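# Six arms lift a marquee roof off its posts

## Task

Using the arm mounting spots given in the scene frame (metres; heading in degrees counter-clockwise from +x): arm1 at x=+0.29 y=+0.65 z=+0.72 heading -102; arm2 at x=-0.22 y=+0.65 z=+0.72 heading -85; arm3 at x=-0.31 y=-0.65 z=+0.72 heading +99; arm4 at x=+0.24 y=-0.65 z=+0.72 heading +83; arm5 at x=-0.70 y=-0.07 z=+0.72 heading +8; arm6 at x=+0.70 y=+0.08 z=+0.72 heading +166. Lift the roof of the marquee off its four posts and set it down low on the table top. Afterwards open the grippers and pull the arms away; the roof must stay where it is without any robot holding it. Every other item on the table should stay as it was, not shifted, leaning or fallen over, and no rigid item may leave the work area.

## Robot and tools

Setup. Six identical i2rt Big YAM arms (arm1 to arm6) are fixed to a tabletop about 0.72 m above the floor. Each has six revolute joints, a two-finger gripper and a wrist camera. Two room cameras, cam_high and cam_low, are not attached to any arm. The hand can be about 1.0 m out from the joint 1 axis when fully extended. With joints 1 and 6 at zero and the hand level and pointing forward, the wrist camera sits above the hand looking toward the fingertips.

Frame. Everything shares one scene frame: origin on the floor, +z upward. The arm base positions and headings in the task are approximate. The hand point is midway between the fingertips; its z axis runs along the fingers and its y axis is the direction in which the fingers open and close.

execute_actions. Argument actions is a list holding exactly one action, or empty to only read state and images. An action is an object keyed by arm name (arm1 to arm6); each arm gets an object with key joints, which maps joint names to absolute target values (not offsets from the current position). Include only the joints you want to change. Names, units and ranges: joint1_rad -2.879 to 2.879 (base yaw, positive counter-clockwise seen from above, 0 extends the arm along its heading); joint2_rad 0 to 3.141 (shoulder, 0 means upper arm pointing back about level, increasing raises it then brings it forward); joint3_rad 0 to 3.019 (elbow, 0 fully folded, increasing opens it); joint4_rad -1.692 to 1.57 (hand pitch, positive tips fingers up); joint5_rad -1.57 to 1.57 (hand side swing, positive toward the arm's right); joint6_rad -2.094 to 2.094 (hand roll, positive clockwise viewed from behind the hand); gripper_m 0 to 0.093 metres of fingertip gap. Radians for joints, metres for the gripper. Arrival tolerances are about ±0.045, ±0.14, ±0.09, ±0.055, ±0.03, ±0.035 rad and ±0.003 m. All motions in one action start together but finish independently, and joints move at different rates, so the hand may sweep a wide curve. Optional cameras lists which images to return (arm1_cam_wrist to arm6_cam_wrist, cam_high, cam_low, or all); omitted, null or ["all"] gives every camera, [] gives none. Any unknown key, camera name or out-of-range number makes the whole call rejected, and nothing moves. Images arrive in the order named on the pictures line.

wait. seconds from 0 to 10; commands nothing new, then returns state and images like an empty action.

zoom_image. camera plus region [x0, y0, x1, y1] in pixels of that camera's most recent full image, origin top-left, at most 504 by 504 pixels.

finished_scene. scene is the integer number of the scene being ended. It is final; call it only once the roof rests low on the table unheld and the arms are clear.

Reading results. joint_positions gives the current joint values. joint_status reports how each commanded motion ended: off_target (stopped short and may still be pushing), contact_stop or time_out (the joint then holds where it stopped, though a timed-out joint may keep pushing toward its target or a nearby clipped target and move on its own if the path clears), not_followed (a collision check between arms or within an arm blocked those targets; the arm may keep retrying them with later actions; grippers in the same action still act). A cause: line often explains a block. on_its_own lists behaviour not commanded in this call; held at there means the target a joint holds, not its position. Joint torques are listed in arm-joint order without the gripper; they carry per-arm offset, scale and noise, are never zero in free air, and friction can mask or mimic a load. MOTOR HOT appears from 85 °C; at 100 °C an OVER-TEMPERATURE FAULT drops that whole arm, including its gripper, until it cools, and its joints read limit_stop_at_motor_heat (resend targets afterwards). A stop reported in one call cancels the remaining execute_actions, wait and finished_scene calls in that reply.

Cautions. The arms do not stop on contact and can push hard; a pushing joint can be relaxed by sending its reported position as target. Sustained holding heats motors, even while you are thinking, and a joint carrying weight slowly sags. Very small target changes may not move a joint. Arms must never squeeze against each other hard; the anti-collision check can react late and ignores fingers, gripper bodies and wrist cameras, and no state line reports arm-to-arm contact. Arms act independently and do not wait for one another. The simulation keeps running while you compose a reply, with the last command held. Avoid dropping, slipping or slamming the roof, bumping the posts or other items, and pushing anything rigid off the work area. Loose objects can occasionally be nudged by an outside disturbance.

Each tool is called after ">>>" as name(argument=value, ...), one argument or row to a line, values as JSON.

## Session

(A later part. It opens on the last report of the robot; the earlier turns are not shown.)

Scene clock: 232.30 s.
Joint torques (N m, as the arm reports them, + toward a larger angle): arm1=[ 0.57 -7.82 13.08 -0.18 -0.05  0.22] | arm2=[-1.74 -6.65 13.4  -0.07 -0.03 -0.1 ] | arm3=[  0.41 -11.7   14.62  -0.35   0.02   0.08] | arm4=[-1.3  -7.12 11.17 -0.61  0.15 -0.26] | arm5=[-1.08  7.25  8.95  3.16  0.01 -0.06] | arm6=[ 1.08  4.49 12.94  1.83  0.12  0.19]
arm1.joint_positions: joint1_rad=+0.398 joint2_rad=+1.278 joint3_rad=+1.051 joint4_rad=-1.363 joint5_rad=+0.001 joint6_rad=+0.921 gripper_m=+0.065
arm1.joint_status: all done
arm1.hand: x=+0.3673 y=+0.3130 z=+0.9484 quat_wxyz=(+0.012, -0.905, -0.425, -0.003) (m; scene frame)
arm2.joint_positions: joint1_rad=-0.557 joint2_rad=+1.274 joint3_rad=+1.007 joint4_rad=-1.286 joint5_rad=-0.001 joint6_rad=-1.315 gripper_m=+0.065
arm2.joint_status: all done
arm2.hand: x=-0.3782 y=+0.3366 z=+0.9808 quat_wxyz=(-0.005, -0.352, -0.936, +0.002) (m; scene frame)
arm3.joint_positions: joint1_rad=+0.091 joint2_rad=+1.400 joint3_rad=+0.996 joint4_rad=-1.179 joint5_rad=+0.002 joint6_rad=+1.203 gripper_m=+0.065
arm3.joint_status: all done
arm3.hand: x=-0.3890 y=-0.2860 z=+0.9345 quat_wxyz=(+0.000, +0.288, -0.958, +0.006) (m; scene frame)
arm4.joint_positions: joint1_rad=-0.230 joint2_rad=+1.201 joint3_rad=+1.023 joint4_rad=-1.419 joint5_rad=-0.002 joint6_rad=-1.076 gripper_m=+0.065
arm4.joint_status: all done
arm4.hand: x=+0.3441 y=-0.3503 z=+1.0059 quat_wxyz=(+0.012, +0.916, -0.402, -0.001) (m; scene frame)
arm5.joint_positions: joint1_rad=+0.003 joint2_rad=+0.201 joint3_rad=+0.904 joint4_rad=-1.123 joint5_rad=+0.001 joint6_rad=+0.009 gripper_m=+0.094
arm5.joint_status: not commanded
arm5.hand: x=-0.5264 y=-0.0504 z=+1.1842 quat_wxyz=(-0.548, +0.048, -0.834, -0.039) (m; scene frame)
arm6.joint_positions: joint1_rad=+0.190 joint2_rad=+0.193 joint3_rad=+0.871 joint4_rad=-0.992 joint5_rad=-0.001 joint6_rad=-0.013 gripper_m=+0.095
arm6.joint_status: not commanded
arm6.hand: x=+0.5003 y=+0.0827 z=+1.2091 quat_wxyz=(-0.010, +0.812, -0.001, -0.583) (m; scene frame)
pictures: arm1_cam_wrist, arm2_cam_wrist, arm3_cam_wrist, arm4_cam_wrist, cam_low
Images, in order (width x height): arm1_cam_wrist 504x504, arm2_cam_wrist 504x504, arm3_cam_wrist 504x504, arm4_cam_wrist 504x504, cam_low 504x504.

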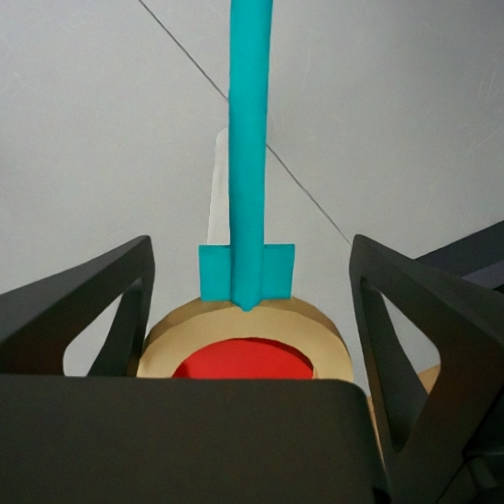

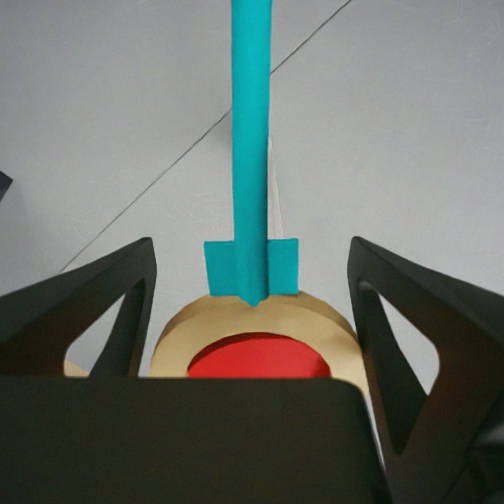

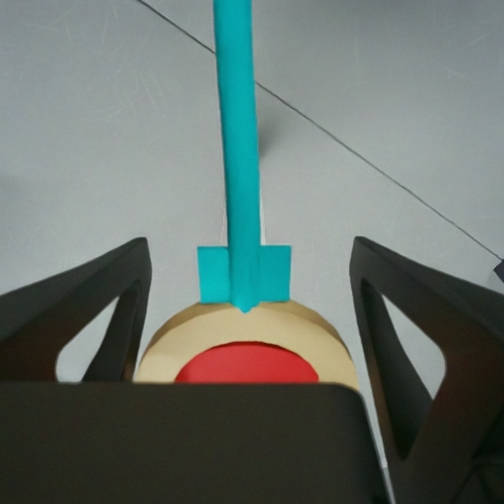

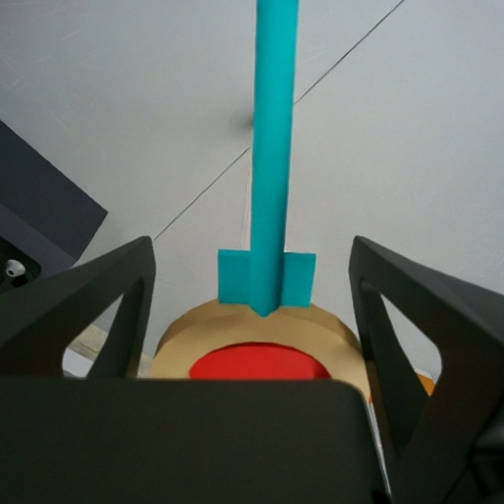

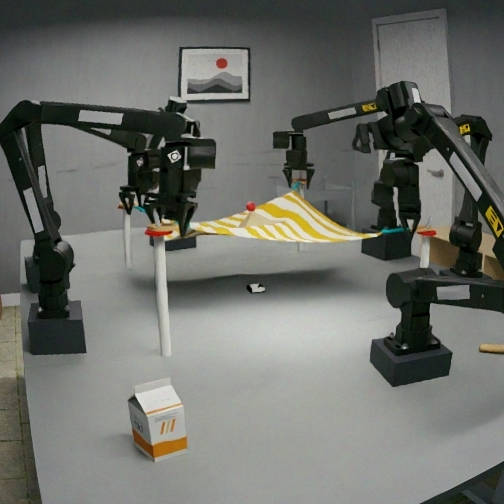

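>>> execute_actions(
  actions=[
    {"arm1":{"joints":{"joint1_rad":0.38,"joint3_rad":1.122}},"arm2":{"joints":{"joint1_rad":-0.533,"joint3_rad":1.072}},"arm3":{"joints":{"joint1_rad":0.074,"joint3_rad":1.072}},"arm4":{"joints":{"joint3_rad":1.086}}},
  ],
  cameras=[],
)

>>> execute_actions(
  actions=[
    {"arm1":{"joints":{"gripper_m":0.0}},"arm2":{"joints":{"gripper_m":0.0}},"arm3":{"joints":{"gripper_m":0.0}},"arm4":{"joints":{"gripper_m":0.0}}},
  ],
  cameras=["arm1_cam_wrist","arm2_cam_wrist","arm3_cam_wrist","arm4_cam_wrist","cam_low"],
)

Scene clock: 251.43 s.
Joint torques (N m, as the arm reports them, + toward a larger angle): arm1=[-1.32 -8.64 13.06 -0.15 -0.05  0.23] | arm2=[-1.74 -6.81 13.62  0.06 -0.02 -0.1 ] | arm3=[ -1.03 -11.52  14.46  -0.33   0.02   0.07] | arm4=[-1.39 -7.15 11.07 -0.39  0.12 -0.25] | arm5=[-1.14  7.08  8.84  3.24 -0.05 -0.08] | arm6=[ 1.12  4.49 12.94  1.83  0.12  0.19]
arm1.joint_positions: joint1_rad=+0.392 joint2_rad=+1.278 joint3_rad=+1.070 joint4_rad=-1.364 joint5_rad=+0.001 joint6_rad=+0.921 gripper_m=+0.065
arm1.joint_status: all done
arm1.hand: x=+0.3669 y=+0.3066 z=+0.9556 quat_wxyz=(+0.003, -0.906, -0.423, -0.001) (m; scene frame)
arm2.joint_positions: joint1_rad=-0.546 joint2_rad=+1.274 joint3_rad=+1.017 joint4_rad=-1.289 joint5_rad=-0.001 joint6_rad=-1.315 gripper_m=+0.065
arm2.joint_status: all done
arm2.hand: x=-0.3759 y=+0.3320 z=+0.9848 quat_wxyz=(-0.004, -0.346, -0.938, +0.006) (m; scene frame)
arm3.joint_positions: joint1_rad=+0.087 joint2_rad=+1.400 joint3_rad=+1.015 joint4_rad=-1.179 joint5_rad=+0.002 joint6_rad=+1.203 gripper_m=+0.065
arm3.joint_status: all done
arm3.hand: x=-0.3892 y=-0.2784 z=+0.9412 quat_wxyz=(+0.000, +0.286, -0.958, -0.004) (m; scene frame)
arm4.joint_positions: joint1_rad=-0.230 joint2_rad=+1.201 joint3_rad=+1.040 joint4_rad=-1.419 joint5_rad=-0.002 joint6_rad=-1.076 gripper_m=+0.065
arm4.joint_status: all done
arm4.hand: x=+0.3459 y=-0.3452 z=+1.0123 quat_wxyz=(+0.003, +0.916, -0.402, -0.002) (m; scene frame)
arm5.joint_positions: joint1_rad=+0.003 joint2_rad=+0.201 joint3_rad=+0.904 joint4_rad=-1.123 joint5_rad=+0.001 joint6_rad=+0.009 gripper_m=+0.094
arm5.joint_status: not commanded
arm5.hand: x=-0.5264 y=-0.0504 z=+1.1842 quat_wxyz=(-0.548, +0.048, -0.834, -0.039) (m; scene frame)
arm6.joint_positions: joint1_rad=+0.190 joint2_rad=+0.193 joint3_rad=+0.871 joint4_rad=-0.992 joint5_rad=-0.001 joint6_rad=-0.013 gripper_m=+0.095
arm6.joint_status: not commanded
arm6.hand: x=+0.5003 y=+0.0827 z=+1.2091 quat_wxyz=(-0.010, +0.812, -0.001, -0.583) (m; scene frame)
pictures: none
No camera images: the call's "cameras" was empty. Leave "cameras" out to get every camera's image.

Scene clock: 252.07 s.
Joint torques (N m, as the arm reports them, + toward a larger angle): arm1=[-0.88 -7.28 13.04 -0.01 -0.06  0.23] | arm2=[-2.44 -6.59 13.12  0.17  0.23 -0.1 ] | arm3=[ -0.69 -11.2   14.04  -0.29   0.02   0.07] | arm4=[-1.12 -7.78 10.55 -0.47  0.53 -0.27] | arm5=[-1.8   6.88  8.83  3.27 -0.02 -0.04] | arm6=[ 1.16  4.46 12.94  1.82  0.12  0.18]
arm1.joint_positions: joint1_rad=+0.390 joint2_rad=+1.278 joint3_rad=+1.072 joint4_rad=-1.367 joint5_rad=+0.002 joint6_rad=+0.921 gripper_m=+0.022
arm1.joint_status: gripper_m off_target (ended at +0.022, target +0.000)
arm1.hand: x=+0.3658 y=+0.3065 z=+0.9561 quat_wxyz=(+0.004, -0.907, -0.421, +0.000) (m; scene frame)
arm2.joint_positions: joint1_rad=-0.536 joint2_rad=+1.274 joint3_rad=+1.023 joint4_rad=-1.291 joint5_rad=-0.008 joint6_rad=-1.315 gripper_m=+0.022
arm2.joint_status: gripper_m off_target (ended at +0.022, target +0.000)
arm2.hand: x=-0.3726 y=+0.3287 z=+0.9871 quat_wxyz=(-0.007, -0.341, -0.940, +0.008) (m; scene frame)
arm3.joint_positions: joint1_rad=+0.084 joint2_rad=+1.400 joint3_rad=+1.019 joint4_rad=-1.179 joint5_rad=+0.002 joint6_rad=+1.204 gripper_m=+0.021
arm3.joint_status: gripper_m off_target (ended at +0.021, target +0.000)
arm3.hand: x=-0.3883 y=-0.2768 z=+0.9425 quat_wxyz=(-0.001, +0.284, -0.959, -0.006) (m; scene frame)
arm4.joint_positions: joint1_rad=-0.230 joint2_rad=+1.201 joint3_rad=+1.048 joint4_rad=-1.419 joint5_rad=-0.013 joint6_rad=-1.076 gripper_m=+0.021
arm4.joint_status: gripper_m off_target (ended at +0.021, target +0.000)
arm4.hand: x=+0.3448 y=-0.3425 z=+1.0152 quat_wxyz=(+0.000, +0.916, -0.402, -0.008) (m; scene frame)
arm5.joint_positions: joint1_rad=+0.003 joint2_rad=+0.201 joint3_rad=+0.904 joint4_rad=-1.123 joint5_rad=+0.001 joint6_rad=+0.009 gripper_m=+0.094
arm5.joint_status: not commanded
arm5.hand: x=-0.5264 y=-0.0504 z=+1.1842 quat_wxyz=(-0.548, +0.048, -0.834, -0.039) (m; scene frame)
arm6.joint_positions: joint1_rad=+0.190 joint2_rad=+0.193 joint3_rad=+0.871 joint4_rad=-0.992 joint5_rad=-0.001 joint6_rad=-0.013 gripper_m=+0.095
arm6.joint_status: not commanded
arm6.hand: x=+0.5003 y=+0.0827 z=+1.2091 quat_wxyz=(-0.010, +0.812, -0.001, -0.583) (m; scene frame)
pictures: arm1_cam_wrist, arm2_cam_wrist, arm3_cam_wrist, arm4_cam_wrist, cam_low
Images, in order (width x height): arm1_cam_wrist 504x504, arm2_cam_wrist 504x504, arm3_cam_wrist 504x504, arm4_cam_wrist 504x504, cam_low 504x504.

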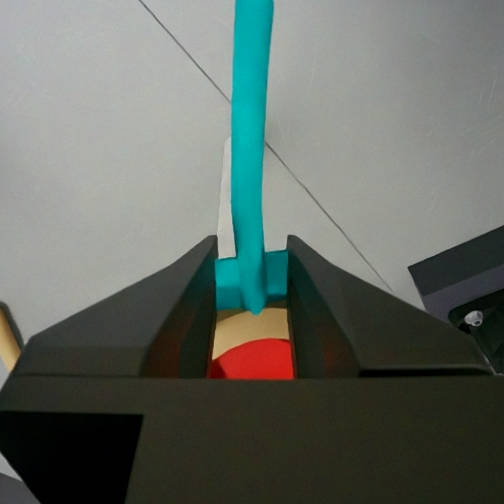

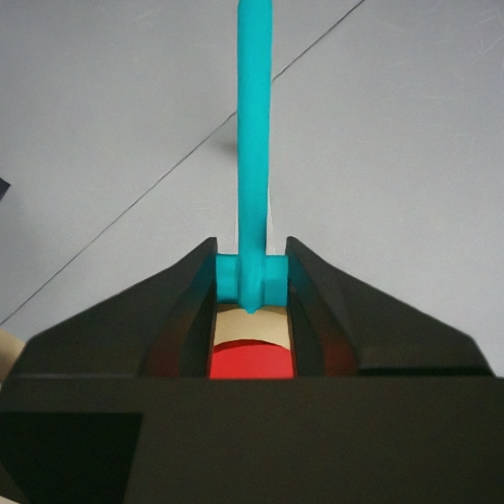

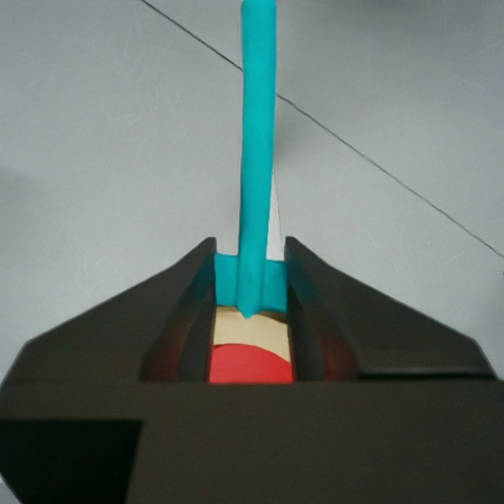

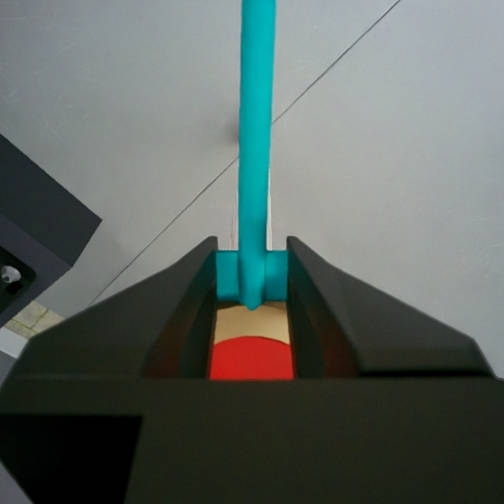

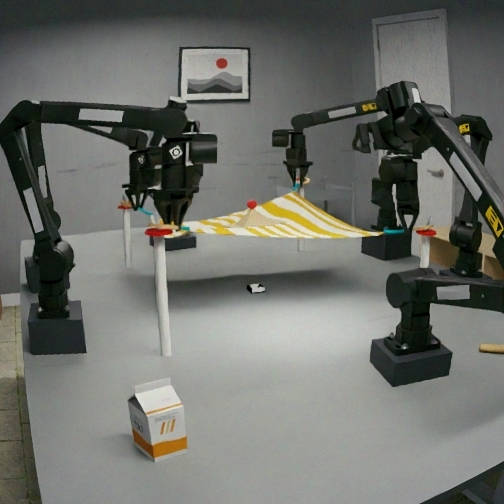

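>>> execute_actions(
  actions=[
    {"arm1":{"joints":{"joint1_rad":0.429,"joint2_rad":1.228,"joint3_rad":1.172,"joint4_rad":-1.46}},"arm2":{"joints":{"joint1_rad":-0.581,"joint2_rad":1.23,"joint3_rad":1.13,"joint4_rad":-1.385}},"arm3":{"joints":{"joint1_rad":0.125,"joint2_rad":1.345,"joint3_rad":1.117,"joint4_rad":-1.284}},"arm4":{"joints":{"joint1_rad":-0.275,"joint2_rad":1.157,"joint3_rad":1.147,"joint4_rad":-1.512}}},
  ],
  cameras=["cam_high","cam_low"],
)

>>> zoom_image(
  camera="cam_low",
  region=[110, 170, 230, 260],
)

>>> zoom_image(
  camera="cam_low",
  region=[260, 150, 450, 260],
)

Scene clock: 276.37 s.
Joint torques (N m, as the arm reports them, + toward a larger angle): arm1=[ 0.86 -7.49 12.66 -0.29 -0.11  0.23] | arm2=[-4.42 -7.37 13.78 -0.22  0.28 -0.08] | arm3=[  0.86 -11.34  14.65  -0.38  -0.01   0.06] | arm4=[-1.59 -7.29 10.83 -0.72  0.54 -0.26] | arm5=[-1.35  6.95  8.85  3.17 -0.02 -0.05] | arm6=[ 1.09  4.48 12.94  1.82  0.11  0.19]
arm1.joint_positions: joint1_rad=+0.416 joint2_rad=+1.235 joint3_rad=+1.126 joint4_rad=-1.444 joint5_rad=+0.003 joint6_rad=+0.922 gripper_m=+0.022
arm1.joint_status: all done
arm1.hand: x=+0.3732 y=+0.3138 z=+0.9905 quat_wxyz=(-0.006, -0.901, -0.433, +0.002) (m; scene frame)
arm2.joint_positions: joint1_rad=-0.558 joint2_rad=+1.249 joint3_rad=+1.075 joint4_rad=-1.368 joint5_rad=-0.009 joint6_rad=-1.317 gripper_m=+0.022
arm2.joint_status: all done
arm2.hand: x=-0.3783 y=+0.3348 z=+1.0144 quat_wxyz=(-0.008, -0.351, -0.936, +0.008) (m; scene frame)
arm3.joint_positions: joint1_rad=+0.115 joint2_rad=+1.346 joint3_rad=+1.063 joint4_rad=-1.266 joint5_rad=+0.002 joint6_rad=+1.204 gripper_m=+0.021
arm3.joint_status: all done
arm3.hand: x=-0.3984 y=-0.2849 z=+0.9776 quat_wxyz=(-0.001, +0.299, -0.954, -0.011) (m; scene frame)
arm4.joint_positions: joint1_rad=-0.252 joint2_rad=+1.163 joint3_rad=+1.107 joint4_rad=-1.485 joint5_rad=-0.014 joint6_rad=-1.076 gripper_m=+0.021
arm4.joint_status: all done
arm4.hand: x=+0.3505 y=-0.3473 z=+1.0491 quat_wxyz=(-0.016, +0.911, -0.411, -0.010) (m; scene frame)
arm5.joint_positions: joint1_rad=+0.003 joint2_rad=+0.201 joint3_rad=+0.904 joint4_rad=-1.123 joint5_rad=+0.001 joint6_rad=+0.009 gripper_m=+0.094
arm5.joint_status: not commanded
arm5.hand: x=-0.5264 y=-0.0504 z=+1.1842 quat_wxyz=(-0.548, +0.048, -0.834, -0.039) (m; scene frame)
arm6.joint_positions: joint1_rad=+0.190 joint2_rad=+0.193 joint3_rad=+0.871 joint4_rad=-0.992 joint5_rad=-0.001 joint6_rad=-0.013 gripper_m=+0.095
arm6.joint_status: not commanded
arm6.hand: x=+0.5003 y=+0.0827 z=+1.2091 quat_wxyz=(-0.010, +0.812, -0.001, -0.583) (m; scene frame)
pictures: cam_high, cam_low
Images, in order (width x height): cam_high 504x504, cam_low 504x504.

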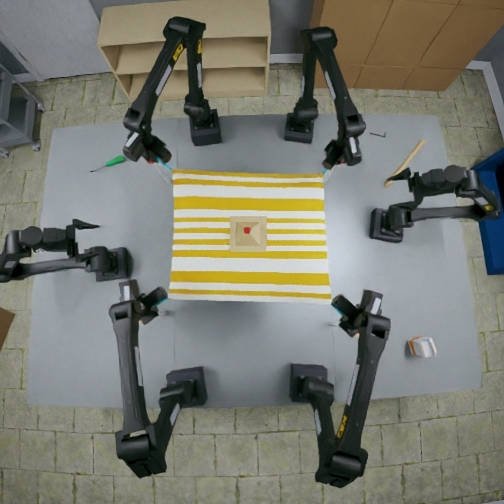

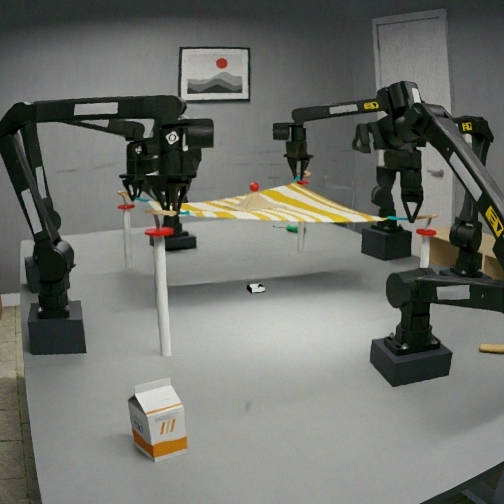

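Region (110, 170, 230, 260) of cam_low's 504x504 image, scaled by 4.200, with more detail than that image has; it fills the top 378 rows of this view, and the rest is white.

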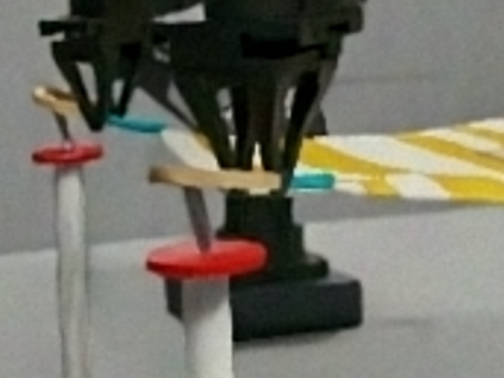

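Region (260, 150, 450, 260) of cam_low's 504x504 image, scaled by 2.653, with more detail than that image has; it fills the top 292 rows of this view, and the rest is white.

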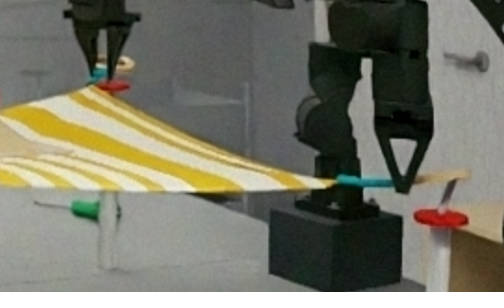

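>>> execute_actions(
  actions=[
    {"arm1":{"joints":{"joint1_rad":0.44,"joint3_rad":1.25,"joint4_rad":-1.56}},"arm2":{"joints":{"joint1_rad":-0.60,"joint3_rad":1.22,"joint4_rad":-1.50}},"arm3":{"joints":{"joint1_rad":0.135,"joint3_rad":1.197,"joint4_rad":-1.40}},"arm4":{"joints":{"joint1_rad":-0.29,"joint3_rad":1.225,"joint4_rad":-1.615}}},
  ],
  cameras=["cam_low"],
)

>>> zoom_image(
  camera="cam_low",
  region=[100, 140, 450, 310],
)

>>> zoom_image(
  camera="cam_low",
  region=[230, 140, 340, 310],
)

Scene clock: 286.17 s.
Joint torques (N m, as the arm reports them, + toward a larger angle): arm1=[ 1.47 -6.91 12.47 -0.44 -0.14  0.23] | arm2=[-4.96 -7.27 13.16 -0.2   0.55 -0.09] | arm3=[  1.27 -10.94  14.37  -0.43   0.01   0.06] | arm4=[-2.6  -7.61 10.45 -0.8   0.54 -0.26] | arm5=[-0.95  7.21  8.92  3.23 -0.01 -0.05] | arm6=[ 1.09  4.52 12.94  1.82  0.12  0.19]
arm1.joint_positions: joint1_rad=+0.419 joint2_rad=+1.235 joint3_rad=+1.207 joint4_rad=-1.542 joint5_rad=+0.004 joint6_rad=+0.922 gripper_m=+0.022
arm1.joint_status: all done
arm1.hand: x=+0.3736 y=+0.3157 z=+1.0216 quat_wxyz=(+0.002, -0.901, -0.434, +0.001) (m; scene frame)
arm2.joint_positions: joint1_rad=-0.566 joint2_rad=+1.246 joint3_rad=+1.174 joint4_rad=-1.484 joint5_rad=-0.015 joint6_rad=-1.317 gripper_m=+0.022
arm2.joint_status: all done
arm2.hand: x=-0.3803 y=+0.3350 z=+1.0527 quat_wxyz=(-0.012, -0.355, -0.935, +0.001) (m; scene frame)
arm3.joint_positions: joint1_rad=+0.116 joint2_rad=+1.346 joint3_rad=+1.147 joint4_rad=-1.383 joint5_rad=+0.002 joint6_rad=+1.204 gripper_m=+0.021
arm3.joint_status: all done
arm3.hand: x=-0.3989 y=-0.2854 z=+1.0087 quat_wxyz=(+0.000, +0.300, -0.954, +0.005) (m; scene frame)
arm4.joint_positions: joint1_rad=-0.259 joint2_rad=+1.163 joint3_rad=+1.190 joint4_rad=-1.584 joint5_rad=-0.015 joint6_rad=-1.076 gripper_m=+0.021
arm4.joint_status: all done
arm4.hand: x=+0.3511 y=-0.3516 z=+1.0805 quat_wxyz=(-0.007, +0.910, -0.415, -0.010) (m; scene frame)
arm5.joint_positions: joint1_rad=+0.003 joint2_rad=+0.201 joint3_rad=+0.904 joint4_rad=-1.123 joint5_rad=+0.001 joint6_rad=+0.009 gripper_m=+0.094
arm5.joint_status: not commanded
arm5.hand: x=-0.5264 y=-0.0504 z=+1.1842 quat_wxyz=(-0.548, +0.048, -0.834, -0.039) (m; scene frame)
arm6.joint_positions: joint1_rad=+0.190 joint2_rad=+0.193 joint3_rad=+0.871 joint4_rad=-0.992 joint5_rad=-0.001 joint6_rad=-0.013 gripper_m=+0.095
arm6.joint_status: not commanded
arm6.hand: x=+0.5003 y=+0.0827 z=+1.2091 quat_wxyz=(-0.010, +0.812, -0.001, -0.583) (m; scene frame)
pictures: cam_low
Images, in order (width x height): cam_low 504x504.

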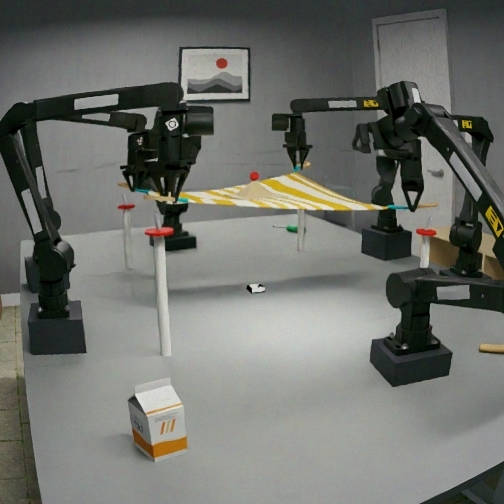

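Region (100, 140, 450, 310) of cam_low's 504x504 image, scaled by 1.440, with more detail than that image has; it fills the top 245 rows of this view, and the rest is white.

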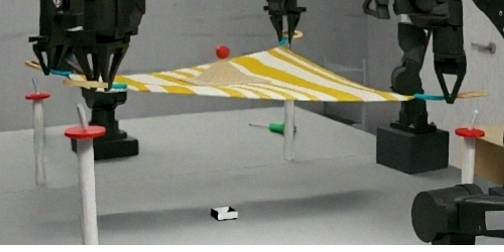

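Region (230, 140, 340, 310) of cam_low's 504x504 image, scaled by 2.965, with more detail than that image has; it fills the left 326 columns of this view, and the rest is white.

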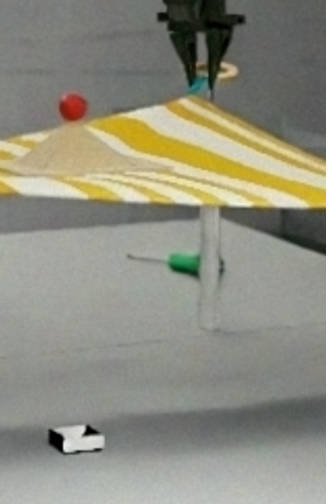

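>>> execute_actions(
  actions=[
    {"arm1":{"joints":{"joint1_rad":0.055,"joint6_rad":0.55}},"arm2":{"joints":{"joint1_rad":-0.218,"joint6_rad":-0.9}},"arm3":{"joints":{"joint1_rad":-0.22,"joint6_rad":0.8}},"arm4":{"joints":{"joint1_rad":0.118,"joint6_rad":-0.7}}},
  ],
  cameras=["cam_low","cam_high"],
)

Scene clock: 325.10 s.
Joint torques (N m, as the arm reports them, + toward a larger angle): arm1=[-0.11 -7.61 12.52 -0.24 -0.08  0.02] | arm2=[-2.88 -7.27 13.21 -0.05  0.1   0.04] | arm3=[  0.27 -11.62  14.26  -0.36   0.03  -0.07] | arm4=[-0.6  -7.38 10.58 -0.6   0.24  0.03] | arm5=[-1.37  7.29  8.77  3.25  0.   -0.05] | arm6=[ 1.11  4.49 12.92  1.83  0.12  0.18]
arm1.joint_positions: joint1_rad=+0.055 joint2_rad=+1.235 joint3_rad=+1.207 joint4_rad=-1.546 joint5_rad=+0.001 joint6_rad=+0.560 gripper_m=+0.022
arm1.joint_status: all done
arm1.hand: x=+0.2501 y=+0.3086 z=+1.0215 quat_wxyz=(+0.004, -0.901, -0.433, -0.001) (m; scene frame)
arm2.joint_positions: joint1_rad=-0.215 joint2_rad=+1.246 joint3_rad=+1.174 joint4_rad=-1.485 joint5_rad=-0.004 joint6_rad=-0.909 gripper_m=+0.022
arm2.joint_status: all done
arm2.hand: x=-0.2650 y=+0.3007 z=+1.0540 quat_wxyz=(-0.009, -0.381, -0.924, -0.001) (m; scene frame)
arm3.joint_positions: joint1_rad=-0.226 joint2_rad=+1.346 joint3_rad=+1.147 joint4_rad=-1.383 joint5_rad=+0.001 joint6_rad=+0.808 gripper_m=+0.021
arm3.joint_status: all done
arm3.hand: x=-0.2712 y=-0.2767 z=+1.0085 quat_wxyz=(+0.002, +0.325, -0.946, +0.004) (m; scene frame)
arm4.joint_positions: joint1_rad=+0.116 joint2_rad=+1.163 joint3_rad=+1.190 joint4_rad=-1.594 joint5_rad=-0.005 joint6_rad=-0.714 gripper_m=+0.021
arm4.joint_status: all done
arm4.hand: x=+0.2358 y=-0.3342 z=+1.0807 quat_wxyz=(-0.002, +0.913, -0.409, -0.004) (m; scene frame)
arm5.joint_positions: joint1_rad=+0.003 joint2_rad=+0.201 joint3_rad=+0.904 joint4_rad=-1.123 joint5_rad=+0.001 joint6_rad=+0.009 gripper_m=+0.094
arm5.joint_status: not commanded
arm5.hand: x=-0.5264 y=-0.0504 z=+1.1842 quat_wxyz=(-0.548, +0.048, -0.834, -0.039) (m; scene frame)
arm6.joint_positions: joint1_rad=+0.190 joint2_rad=+0.193 joint3_rad=+0.871 joint4_rad=-0.992 joint5_rad=-0.001 joint6_rad=-0.013 gripper_m=+0.095
arm6.joint_status: not commanded
arm6.hand: x=+0.5003 y=+0.0827 z=+1.2091 quat_wxyz=(-0.010, +0.812, -0.001, -0.583) (m; scene frame)
pictures: cam_high, cam_low
Images, in order (width x height): cam_high 504x504, cam_low 504x504.

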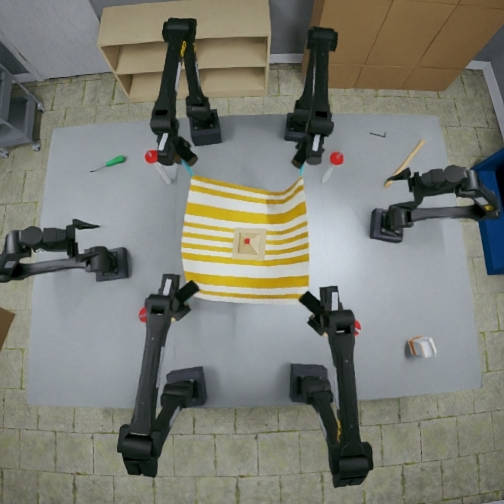

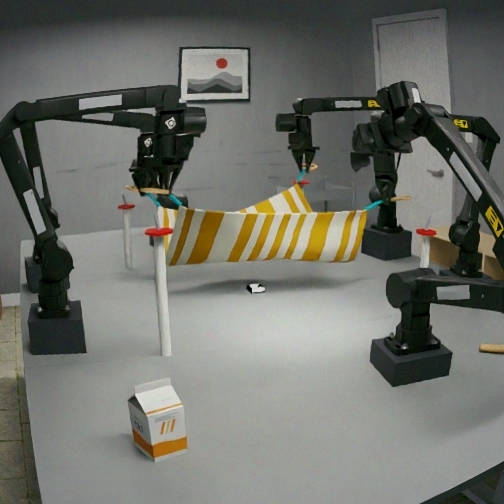

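>>> execute_actions(
  actions=[
    {"arm1":{"joints":{"joint2_rad":1.245,"joint3_rad":1.09,"joint4_rad":-1.40}},"arm2":{"joints":{"joint2_rad":1.28,"joint3_rad":1.0,"joint4_rad":-1.26}},"arm3":{"joints":{"joint2_rad":1.375,"joint3_rad":1.067,"joint4_rad":-1.25}},"arm4":{"joints":{"joint2_rad":1.19,"joint3_rad":0.957,"joint4_rad":-1.32}}},
  ],
  cameras=["cam_low"],
)

>>> execute_actions(
  actions=[
    {"arm1":{"joints":{"joint2_rad":1.475,"joint3_rad":0.76,"joint4_rad":-0.825}},"arm2":{"joints":{"joint2_rad":1.595,"joint3_rad":0.72,"joint4_rad":-0.66}},"arm3":{"joints":{"joint2_rad":1.655,"joint3_rad":0.80,"joint4_rad":-0.69}},"arm4":{"joints":{"joint2_rad":1.525,"joint3_rad":0.65,"joint4_rad":-0.665}}},
  ],
  cameras=["cam_low","cam_high"],
)

Scene clock: 344.33 s.
Joint torques (N m, as the arm reports them, + toward a larger angle): arm1=[-0.34 -7.5   9.34  0.81 -0.06  0.02] | arm2=[-2.84 -6.    8.88  1.06  0.1   0.04] | arm3=[  0.56 -11.7    9.42   1.03   0.03  -0.08] | arm4=[-0.3  -7.61  8.43  0.47  0.26  0.08] | arm5=[-1.3   7.22  8.94  3.18 -0.03 -0.04] | arm6=[ 1.17  4.43 12.94  1.82  0.12  0.19]
arm1.joint_positions: joint1_rad=+0.055 joint2_rad=+1.250 joint3_rad=+1.082 joint4_rad=-1.411 joint5_rad=+0.001 joint6_rad=+0.559 gripper_m=+0.022
arm1.joint_status: all done
arm1.hand: x=+0.2502 y=+0.3099 z=+0.9692 quat_wxyz=(+0.006, -0.901, -0.433, -0.003) (m; scene frame)
arm2.joint_positions: joint1_rad=-0.215 joint2_rad=+1.277 joint3_rad=+1.001 joint4_rad=-1.270 joint5_rad=-0.004 joint6_rad=-0.908 gripper_m=+0.022
arm2.joint_status: all done
arm2.hand: x=-0.2641 y=+0.3003 z=+0.9791 quat_wxyz=(-0.010, -0.382, -0.924, +0.004) (m; scene frame)
arm3.joint_positions: joint1_rad=-0.226 joint2_rad=+1.373 joint3_rad=+1.072 joint4_rad=-1.267 joint5_rad=+0.001 joint6_rad=+0.808 gripper_m=+0.021
arm3.joint_status: all done
arm3.hand: x=-0.2709 y=-0.2727 z=+0.9710 quat_wxyz=(-0.001, +0.325, -0.946, -0.002) (m; scene frame)
arm4.joint_positions: joint1_rad=+0.116 joint2_rad=+1.193 joint3_rad=+0.949 joint4_rad=-1.333 joint5_rad=-0.005 joint6_rad=-0.714 gripper_m=+0.021
arm4.joint_status: all done
arm4.hand: x=+0.2357 y=-0.3361 z=+0.9807 quat_wxyz=(+0.002, +0.912, -0.409, -0.002) (m; scene frame)
arm5.joint_positions: joint1_rad=+0.003 joint2_rad=+0.201 joint3_rad=+0.904 joint4_rad=-1.123 joint5_rad=+0.001 joint6_rad=+0.009 gripper_m=+0.094
arm5.joint_status: not commanded
arm5.hand: x=-0.5264 y=-0.0504 z=+1.1842 quat_wxyz=(-0.548, +0.048, -0.834, -0.039) (m; scene frame)
arm6.joint_positions: joint1_rad=+0.190 joint2_rad=+0.193 joint3_rad=+0.871 joint4_rad=-0.992 joint5_rad=-0.001 joint6_rad=-0.013 gripper_m=+0.095
arm6.joint_status: not commanded
arm6.hand: x=+0.5003 y=+0.0827 z=+1.2091 quat_wxyz=(-0.010, +0.812, -0.001, -0.583) (m; scene frame)
pictures: cam_low
Images, in order (width x height): cam_low 504x504.

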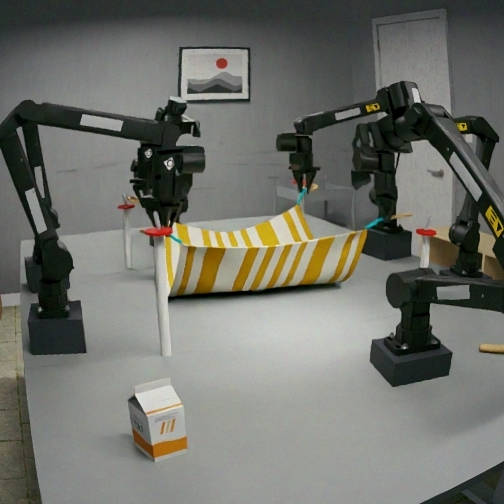

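Scene clock: 345.63 s.
Joint torques (N m, as the arm reports them, + toward a larger angle): arm1=[-0.29 -8.91  6.56  0.91 -0.04  0.04] | arm2=[-2.79 -8.51  6.33  1.15  0.06  0.02] | arm3=[  0.45 -14.74   7.55   1.08   0.03  -0.09] | arm4=[ -0.37 -10.1    5.16   0.66   0.15   0.02] | arm5=[-1.31  7.14  8.81  3.17 -0.01 -0.02] | arm6=[ 1.11  4.51 12.96  1.84  0.12  0.19]
arm1.joint_positions: joint1_rad=+0.055 joint2_rad=+1.492 joint3_rad=+0.759 joint4_rad=-0.838 joint5_rad=+0.001 joint6_rad=+0.558 gripper_m=+0.022
arm1.joint_status: all done
arm1.hand: x=+0.2501 y=+0.3088 z=+0.7794 quat_wxyz=(+0.003, -0.901, -0.434, -0.001) (m; scene frame)
arm2.joint_positions: joint1_rad=-0.215 joint2_rad=+1.608 joint3_rad=+0.713 joint4_rad=-0.673 joint5_rad=-0.003 joint6_rad=-0.908 gripper_m=+0.022
arm2.joint_status: all done
arm2.hand: x=-0.2605 y=+0.3097 z=+0.7787 quat_wxyz=(-0.007, -0.382, -0.924, -0.006) (m; scene frame)
arm3.joint_positions: joint1_rad=-0.226 joint2_rad=+1.665 joint3_rad=+0.789 joint4_rad=-0.707 joint5_rad=+0.001 joint6_rad=+0.807 gripper_m=+0.021
arm3.joint_status: all done
arm3.hand: x=-0.2725 y=-0.2853 z=+0.7768 quat_wxyz=(+0.003, +0.325, -0.946, +0.005) (m; scene frame)
arm4.joint_positions: joint1_rad=+0.116 joint2_rad=+1.534 joint3_rad=+0.649 joint4_rad=-0.683 joint5_rad=-0.002 joint6_rad=-0.713 gripper_m=+0.021
arm4.joint_status: all done
arm4.hand: x=+0.2357 y=-0.3318 z=+0.7810 quat_wxyz=(-0.002, +0.912, -0.410, -0.003) (m; scene frame)
arm5.joint_positions: joint1_rad=+0.003 joint2_rad=+0.201 joint3_rad=+0.904 joint4_rad=-1.123 joint5_rad=+0.001 joint6_rad=+0.009 gripper_m=+0.094
arm5.joint_status: not commanded
arm5.hand: x=-0.5264 y=-0.0504 z=+1.1842 quat_wxyz=(-0.548, +0.048, -0.834, -0.039) (m; scene frame)
arm6.joint_positions: joint1_rad=+0.190 joint2_rad=+0.193 joint3_rad=+0.871 joint4_rad=-0.992 joint5_rad=-0.001 joint6_rad=-0.013 gripper_m=+0.095
arm6.joint_status: not commanded
arm6.hand: x=+0.5003 y=+0.0827 z=+1.2091 quat_wxyz=(-0.010, +0.812, -0.001, -0.583) (m; scene frame)
pictures: cam_high, cam_low
Images, in order (width x height): cam_high 504x504, cam_low 504x504.

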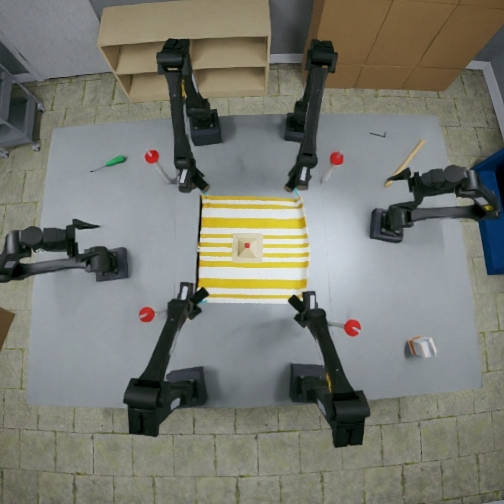

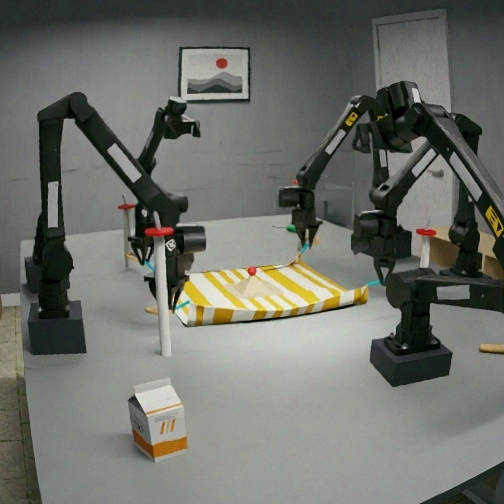

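>>> execute_actions(
  actions=[
    {"arm1":{"joints":{"joint1_rad":0.15,"joint2_rad":1.625,"joint4_rad":-0.68}},"arm2":{"joints":{"joint1_rad":-0.33,"joint2_rad":1.743,"joint4_rad":-0.50}},"arm3":{"joints":{"joint1_rad":-0.11,"joint2_rad":1.783,"joint4_rad":-0.55}},"arm4":{"joints":{"joint1_rad":0.02,"joint2_rad":1.69,"joint4_rad":-0.50}}},
  ],
  cameras=["cam_low","cam_high"],
)

Scene clock: 362.30 s.
Joint torques (N m, as the arm reports them, + toward a larger angle): arm1=[-0.42 -9.86  5.65  0.61 -0.03  0.03] | arm2=[-2.63 -8.12  5.4   1.21 -0.01  0.03] | arm3=[ -0.51 -14.94   6.62   1.15   0.03  -0.08] | arm4=[ -0.79 -10.67   4.24   0.84   0.16   0.04] | arm5=[-1.3   7.37  8.81  3.2   0.01 -0.05] | arm6=[ 1.1   4.47 12.94  1.83  0.12  0.19]
arm1.joint_positions: joint1_rad=+0.151 joint2_rad=+1.635 joint3_rad=+0.759 joint4_rad=-0.691 joint5_rad=+0.000 joint6_rad=+0.558 gripper_m=+0.021
arm1.joint_status: all done
arm1.hand: x=+0.2827 y=+0.2910 z=+0.7323 quat_wxyz=(+0.001, -0.879, -0.477, +0.000) (m; scene frame)
arm2.joint_positions: joint1_rad=-0.332 joint2_rad=+1.738 joint3_rad=+0.713 joint4_rad=-0.513 joint5_rad=-0.001 joint6_rad=-0.907 gripper_m=+0.022
arm2.joint_status: all done
arm2.hand: x=-0.3032 y=+0.3031 z=+0.7359 quat_wxyz=(-0.008, -0.435, -0.900, +0.008) (m; scene frame)
arm3.joint_positions: joint1_rad=-0.105 joint2_rad=+1.791 joint3_rad=+0.789 joint4_rad=-0.567 joint5_rad=+0.001 joint6_rad=+0.807 gripper_m=+0.021
arm3.joint_status: all done
arm3.hand: x=-0.3172 y=-0.2730 z=+0.7327 quat_wxyz=(+0.000, +0.382, -0.924, -0.001) (m; scene frame)
arm4.joint_positions: joint1_rad=+0.022 joint2_rad=+1.693 joint3_rad=+0.649 joint4_rad=-0.518 joint5_rad=-0.002 joint6_rad=-0.713 gripper_m=+0.021
arm4.joint_status: all done
arm4.hand: x=+0.2665 y=-0.3216 z=+0.7331 quat_wxyz=(-0.004, +0.892, -0.452, -0.004) (m; scene frame)
arm5.joint_positions: joint1_rad=+0.003 joint2_rad=+0.201 joint3_rad=+0.904 joint4_rad=-1.123 joint5_rad=+0.001 joint6_rad=+0.009 gripper_m=+0.094
arm5.joint_status: not commanded
arm5.hand: x=-0.5264 y=-0.0504 z=+1.1842 quat_wxyz=(-0.548, +0.048, -0.834, -0.039) (m; scene frame)
arm6.joint_positions: joint1_rad=+0.190 joint2_rad=+0.193 joint3_rad=+0.871 joint4_rad=-0.992 joint5_rad=-0.001 joint6_rad=-0.013 gripper_m=+0.095
arm6.joint_status: not commanded
arm6.hand: x=+0.5003 y=+0.0827 z=+1.2091 quat_wxyz=(-0.010, +0.812, -0.001, -0.583) (m; scene frame)
pictures: cam_high, cam_low
Images, in order (width x height): cam_high 504x504, cam_low 504x504.

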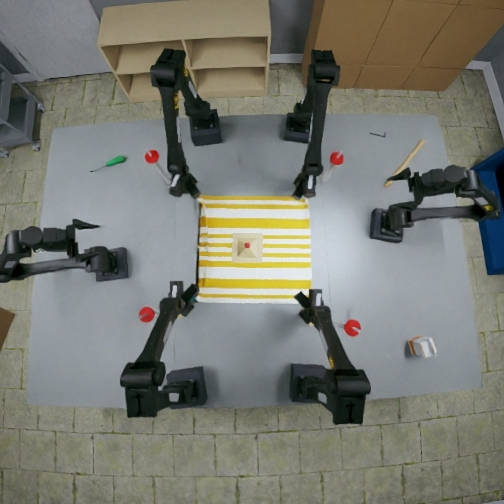

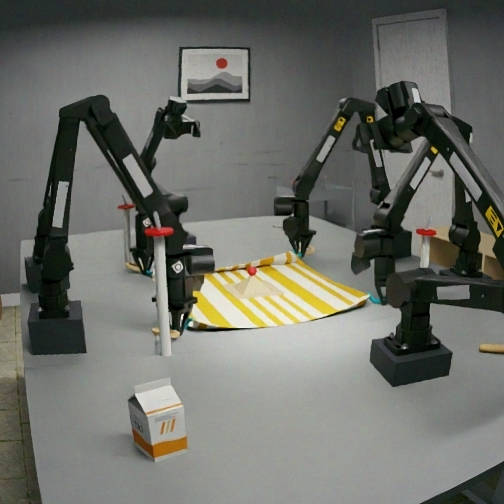

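>>> execute_actions(
  actions=[
    {"arm1":{"joints":{"gripper_m":0.05}},"arm2":{"joints":{"gripper_m":0.05}},"arm3":{"joints":{"gripper_m":0.05}},"arm4":{"joints":{"gripper_m":0.05}}},
  ],
  cameras=[],
)

>>> execute_actions(
  actions=[
    {"arm1":{"joints":{"joint2_rad":0.6}},"arm2":{"joints":{"joint2_rad":0.7}},"arm3":{"joints":{"joint2_rad":0.75}},"arm4":{"joints":{"joint2_rad":0.65}}},
  ],
  cameras=["cam_low","cam_high"],
)

Scene clock: 372.83 s.
Joint torques (N m, as the arm reports them, + toward a larger angle): arm1=[-0.21 -9.74  5.63  0.83 -0.02  0.05] | arm2=[-2.43 -8.15  5.44  1.22 -0.01  0.02] | arm3=[ -0.32 -15.12   6.71   1.1    0.02  -0.1 ] | arm4=[ -0.41 -10.92   4.3    0.78   0.14   0.03] | arm5=[-1.56  6.81  8.85  3.06 -0.03 -0.07] | arm6=[ 1.09  4.47 12.94  1.83  0.11  0.19]
arm1.joint_positions: joint1_rad=+0.151 joint2_rad=+1.634 joint3_rad=+0.759 joint4_rad=-0.691 joint5_rad=+0.000 joint6_rad=+0.558 gripper_m=+0.050
arm1.joint_status: all done
arm1.hand: x=+0.2827 y=+0.2909 z=+0.7324 quat_wxyz=(+0.000, -0.879, -0.477, +0.000) (m; scene frame)
arm2.joint_positions: joint1_rad=-0.332 joint2_rad=+1.738 joint3_rad=+0.713 joint4_rad=-0.513 joint5_rad=-0.001 joint6_rad=-0.907 gripper_m=+0.050
arm2.joint_status: all done
arm2.hand: x=-0.3032 y=+0.3031 z=+0.7359 quat_wxyz=(-0.008, -0.435, -0.900, +0.008) (m; scene frame)
arm3.joint_positions: joint1_rad=-0.105 joint2_rad=+1.791 joint3_rad=+0.789 joint4_rad=-0.567 joint5_rad=+0.001 joint6_rad=+0.807 gripper_m=+0.050
arm3.joint_status: all done
arm3.hand: x=-0.3172 y=-0.2730 z=+0.7327 quat_wxyz=(+0.000, +0.382, -0.924, -0.001) (m; scene frame)
arm4.joint_positions: joint1_rad=+0.022 joint2_rad=+1.693 joint3_rad=+0.649 joint4_rad=-0.518 joint5_rad=-0.002 joint6_rad=-0.713 gripper_m=+0.050
arm4.joint_status: all done
arm4.hand: x=+0.2665 y=-0.3216 z=+0.7331 quat_wxyz=(-0.004, +0.892, -0.452, -0.004) (m; scene frame)
arm5.joint_positions: joint1_rad=+0.003 joint2_rad=+0.201 joint3_rad=+0.904 joint4_rad=-1.123 joint5_rad=+0.001 joint6_rad=+0.009 gripper_m=+0.094
arm5.joint_status: not commanded
arm5.hand: x=-0.5264 y=-0.0504 z=+1.1842 quat_wxyz=(-0.548, +0.048, -0.834, -0.039) (m; scene frame)
arm6.joint_positions: joint1_rad=+0.190 joint2_rad=+0.193 joint3_rad=+0.871 joint4_rad=-0.992 joint5_rad=-0.001 joint6_rad=-0.013 gripper_m=+0.095
arm6.joint_status: not commanded
arm6.hand: x=+0.5003 y=+0.0827 z=+1.2091 quat_wxyz=(-0.010, +0.812, -0.001, -0.583) (m; scene frame)
pictures: none
No camera images: the call's "cameras" was empty. Leave "cameras" out to get every camera's image.

Scene clock: 374.37 s.
Joint torques (N m, as the arm reports them, + toward a larger angle): arm1=[-0.26 -0.6  10.46  2.53 -0.04 -0.02] | arm2=[-2.57 -1.01 11.19  2.85  0.04  0.09] | arm3=[-0.64 -2.51 12.78  2.47 -0.02 -0.15] | arm4=[-0.72  0.52  9.37  2.14  0.19  0.1 ] | arm5=[-1.41  6.97  8.87  3.11  0.   -0.05] | arm6=[ 1.1   4.5  12.94  1.83  0.12  0.19]
arm1.joint_positions: joint1_rad=+0.151 joint2_rad=+0.596 joint3_rad=+0.755 joint4_rad=-0.691 joint5_rad=+0.000 joint6_rad=+0.558 gripper_m=+0.050
arm1.joint_status: all done
arm1.hand: x=+0.2832 y=+0.3127 z=+1.1028 quat_wxyz=(-0.430, -0.764, -0.415, +0.244) (m; scene frame)
arm2.joint_positions: joint1_rad=-0.332 joint2_rad=+0.700 joint3_rad=+0.713 joint4_rad=-0.513 joint5_rad=-0.001 joint6_rad=-0.907 gripper_m=+0.050
arm2.joint_status: all done
arm2.hand: x=-0.3125 y=+0.2838 z=+1.1286 quat_wxyz=(-0.112, -0.378, -0.776, +0.492) (m; scene frame)
arm3.joint_positions: joint1_rad=-0.105 joint2_rad=+0.744 joint3_rad=+0.789 joint4_rad=-0.567 joint5_rad=+0.001 joint6_rad=+0.807 gripper_m=+0.050
arm3.joint_status: all done
arm3.hand: x=-0.3167 y=-0.2664 z=+1.1464 quat_wxyz=(-0.182, +0.330, -0.800, -0.467) (m; scene frame)
arm4.joint_positions: joint1_rad=+0.022 joint2_rad=+0.647 joint3_rad=+0.649 joint4_rad=-0.518 joint5_rad=-0.002 joint6_rad=-0.713 gripper_m=+0.050
arm4.joint_status: all done
arm4.hand: x=+0.2693 y=-0.2958 z=+1.1035 quat_wxyz=(-0.466, +0.770, -0.391, -0.193) (m; scene frame)
arm5.joint_positions: joint1_rad=+0.003 joint2_rad=+0.201 joint3_rad=+0.904 joint4_rad=-1.123 joint5_rad=+0.001 joint6_rad=+0.009 gripper_m=+0.094
arm5.joint_status: not commanded
arm5.hand: x=-0.5264 y=-0.0504 z=+1.1842 quat_wxyz=(-0.548, +0.048, -0.834, -0.039) (m; scene frame)
arm6.joint_positions: joint1_rad=+0.190 joint2_rad=+0.193 joint3_rad=+0.871 joint4_rad=-0.992 joint5_rad=-0.001 joint6_rad=-0.013 gripper_m=+0.095
arm6.joint_status: not commanded
arm6.hand: x=+0.5003 y=+0.0827 z=+1.2091 quat_wxyz=(-0.010, +0.812, -0.001, -0.583) (m; scene frame)
pictures: cam_high, cam_low
Images, in order (width x height): cam_high 504x504, cam_low 504x504.

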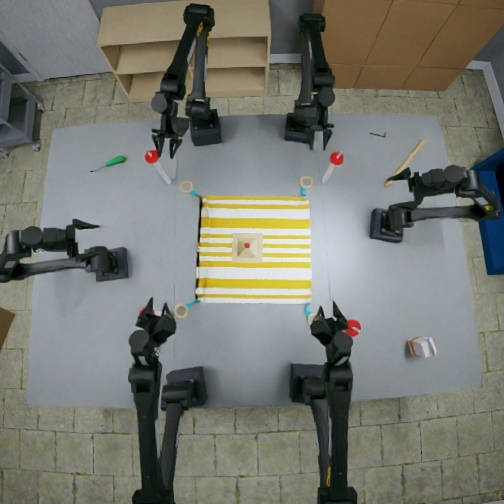

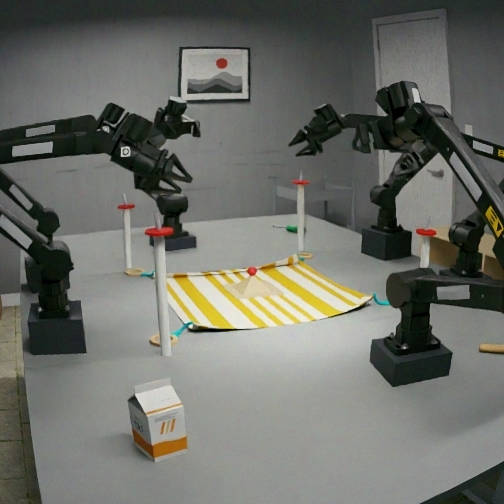

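>>> finished_scene(
  scene=1,
)

The scene is finished: the task was done.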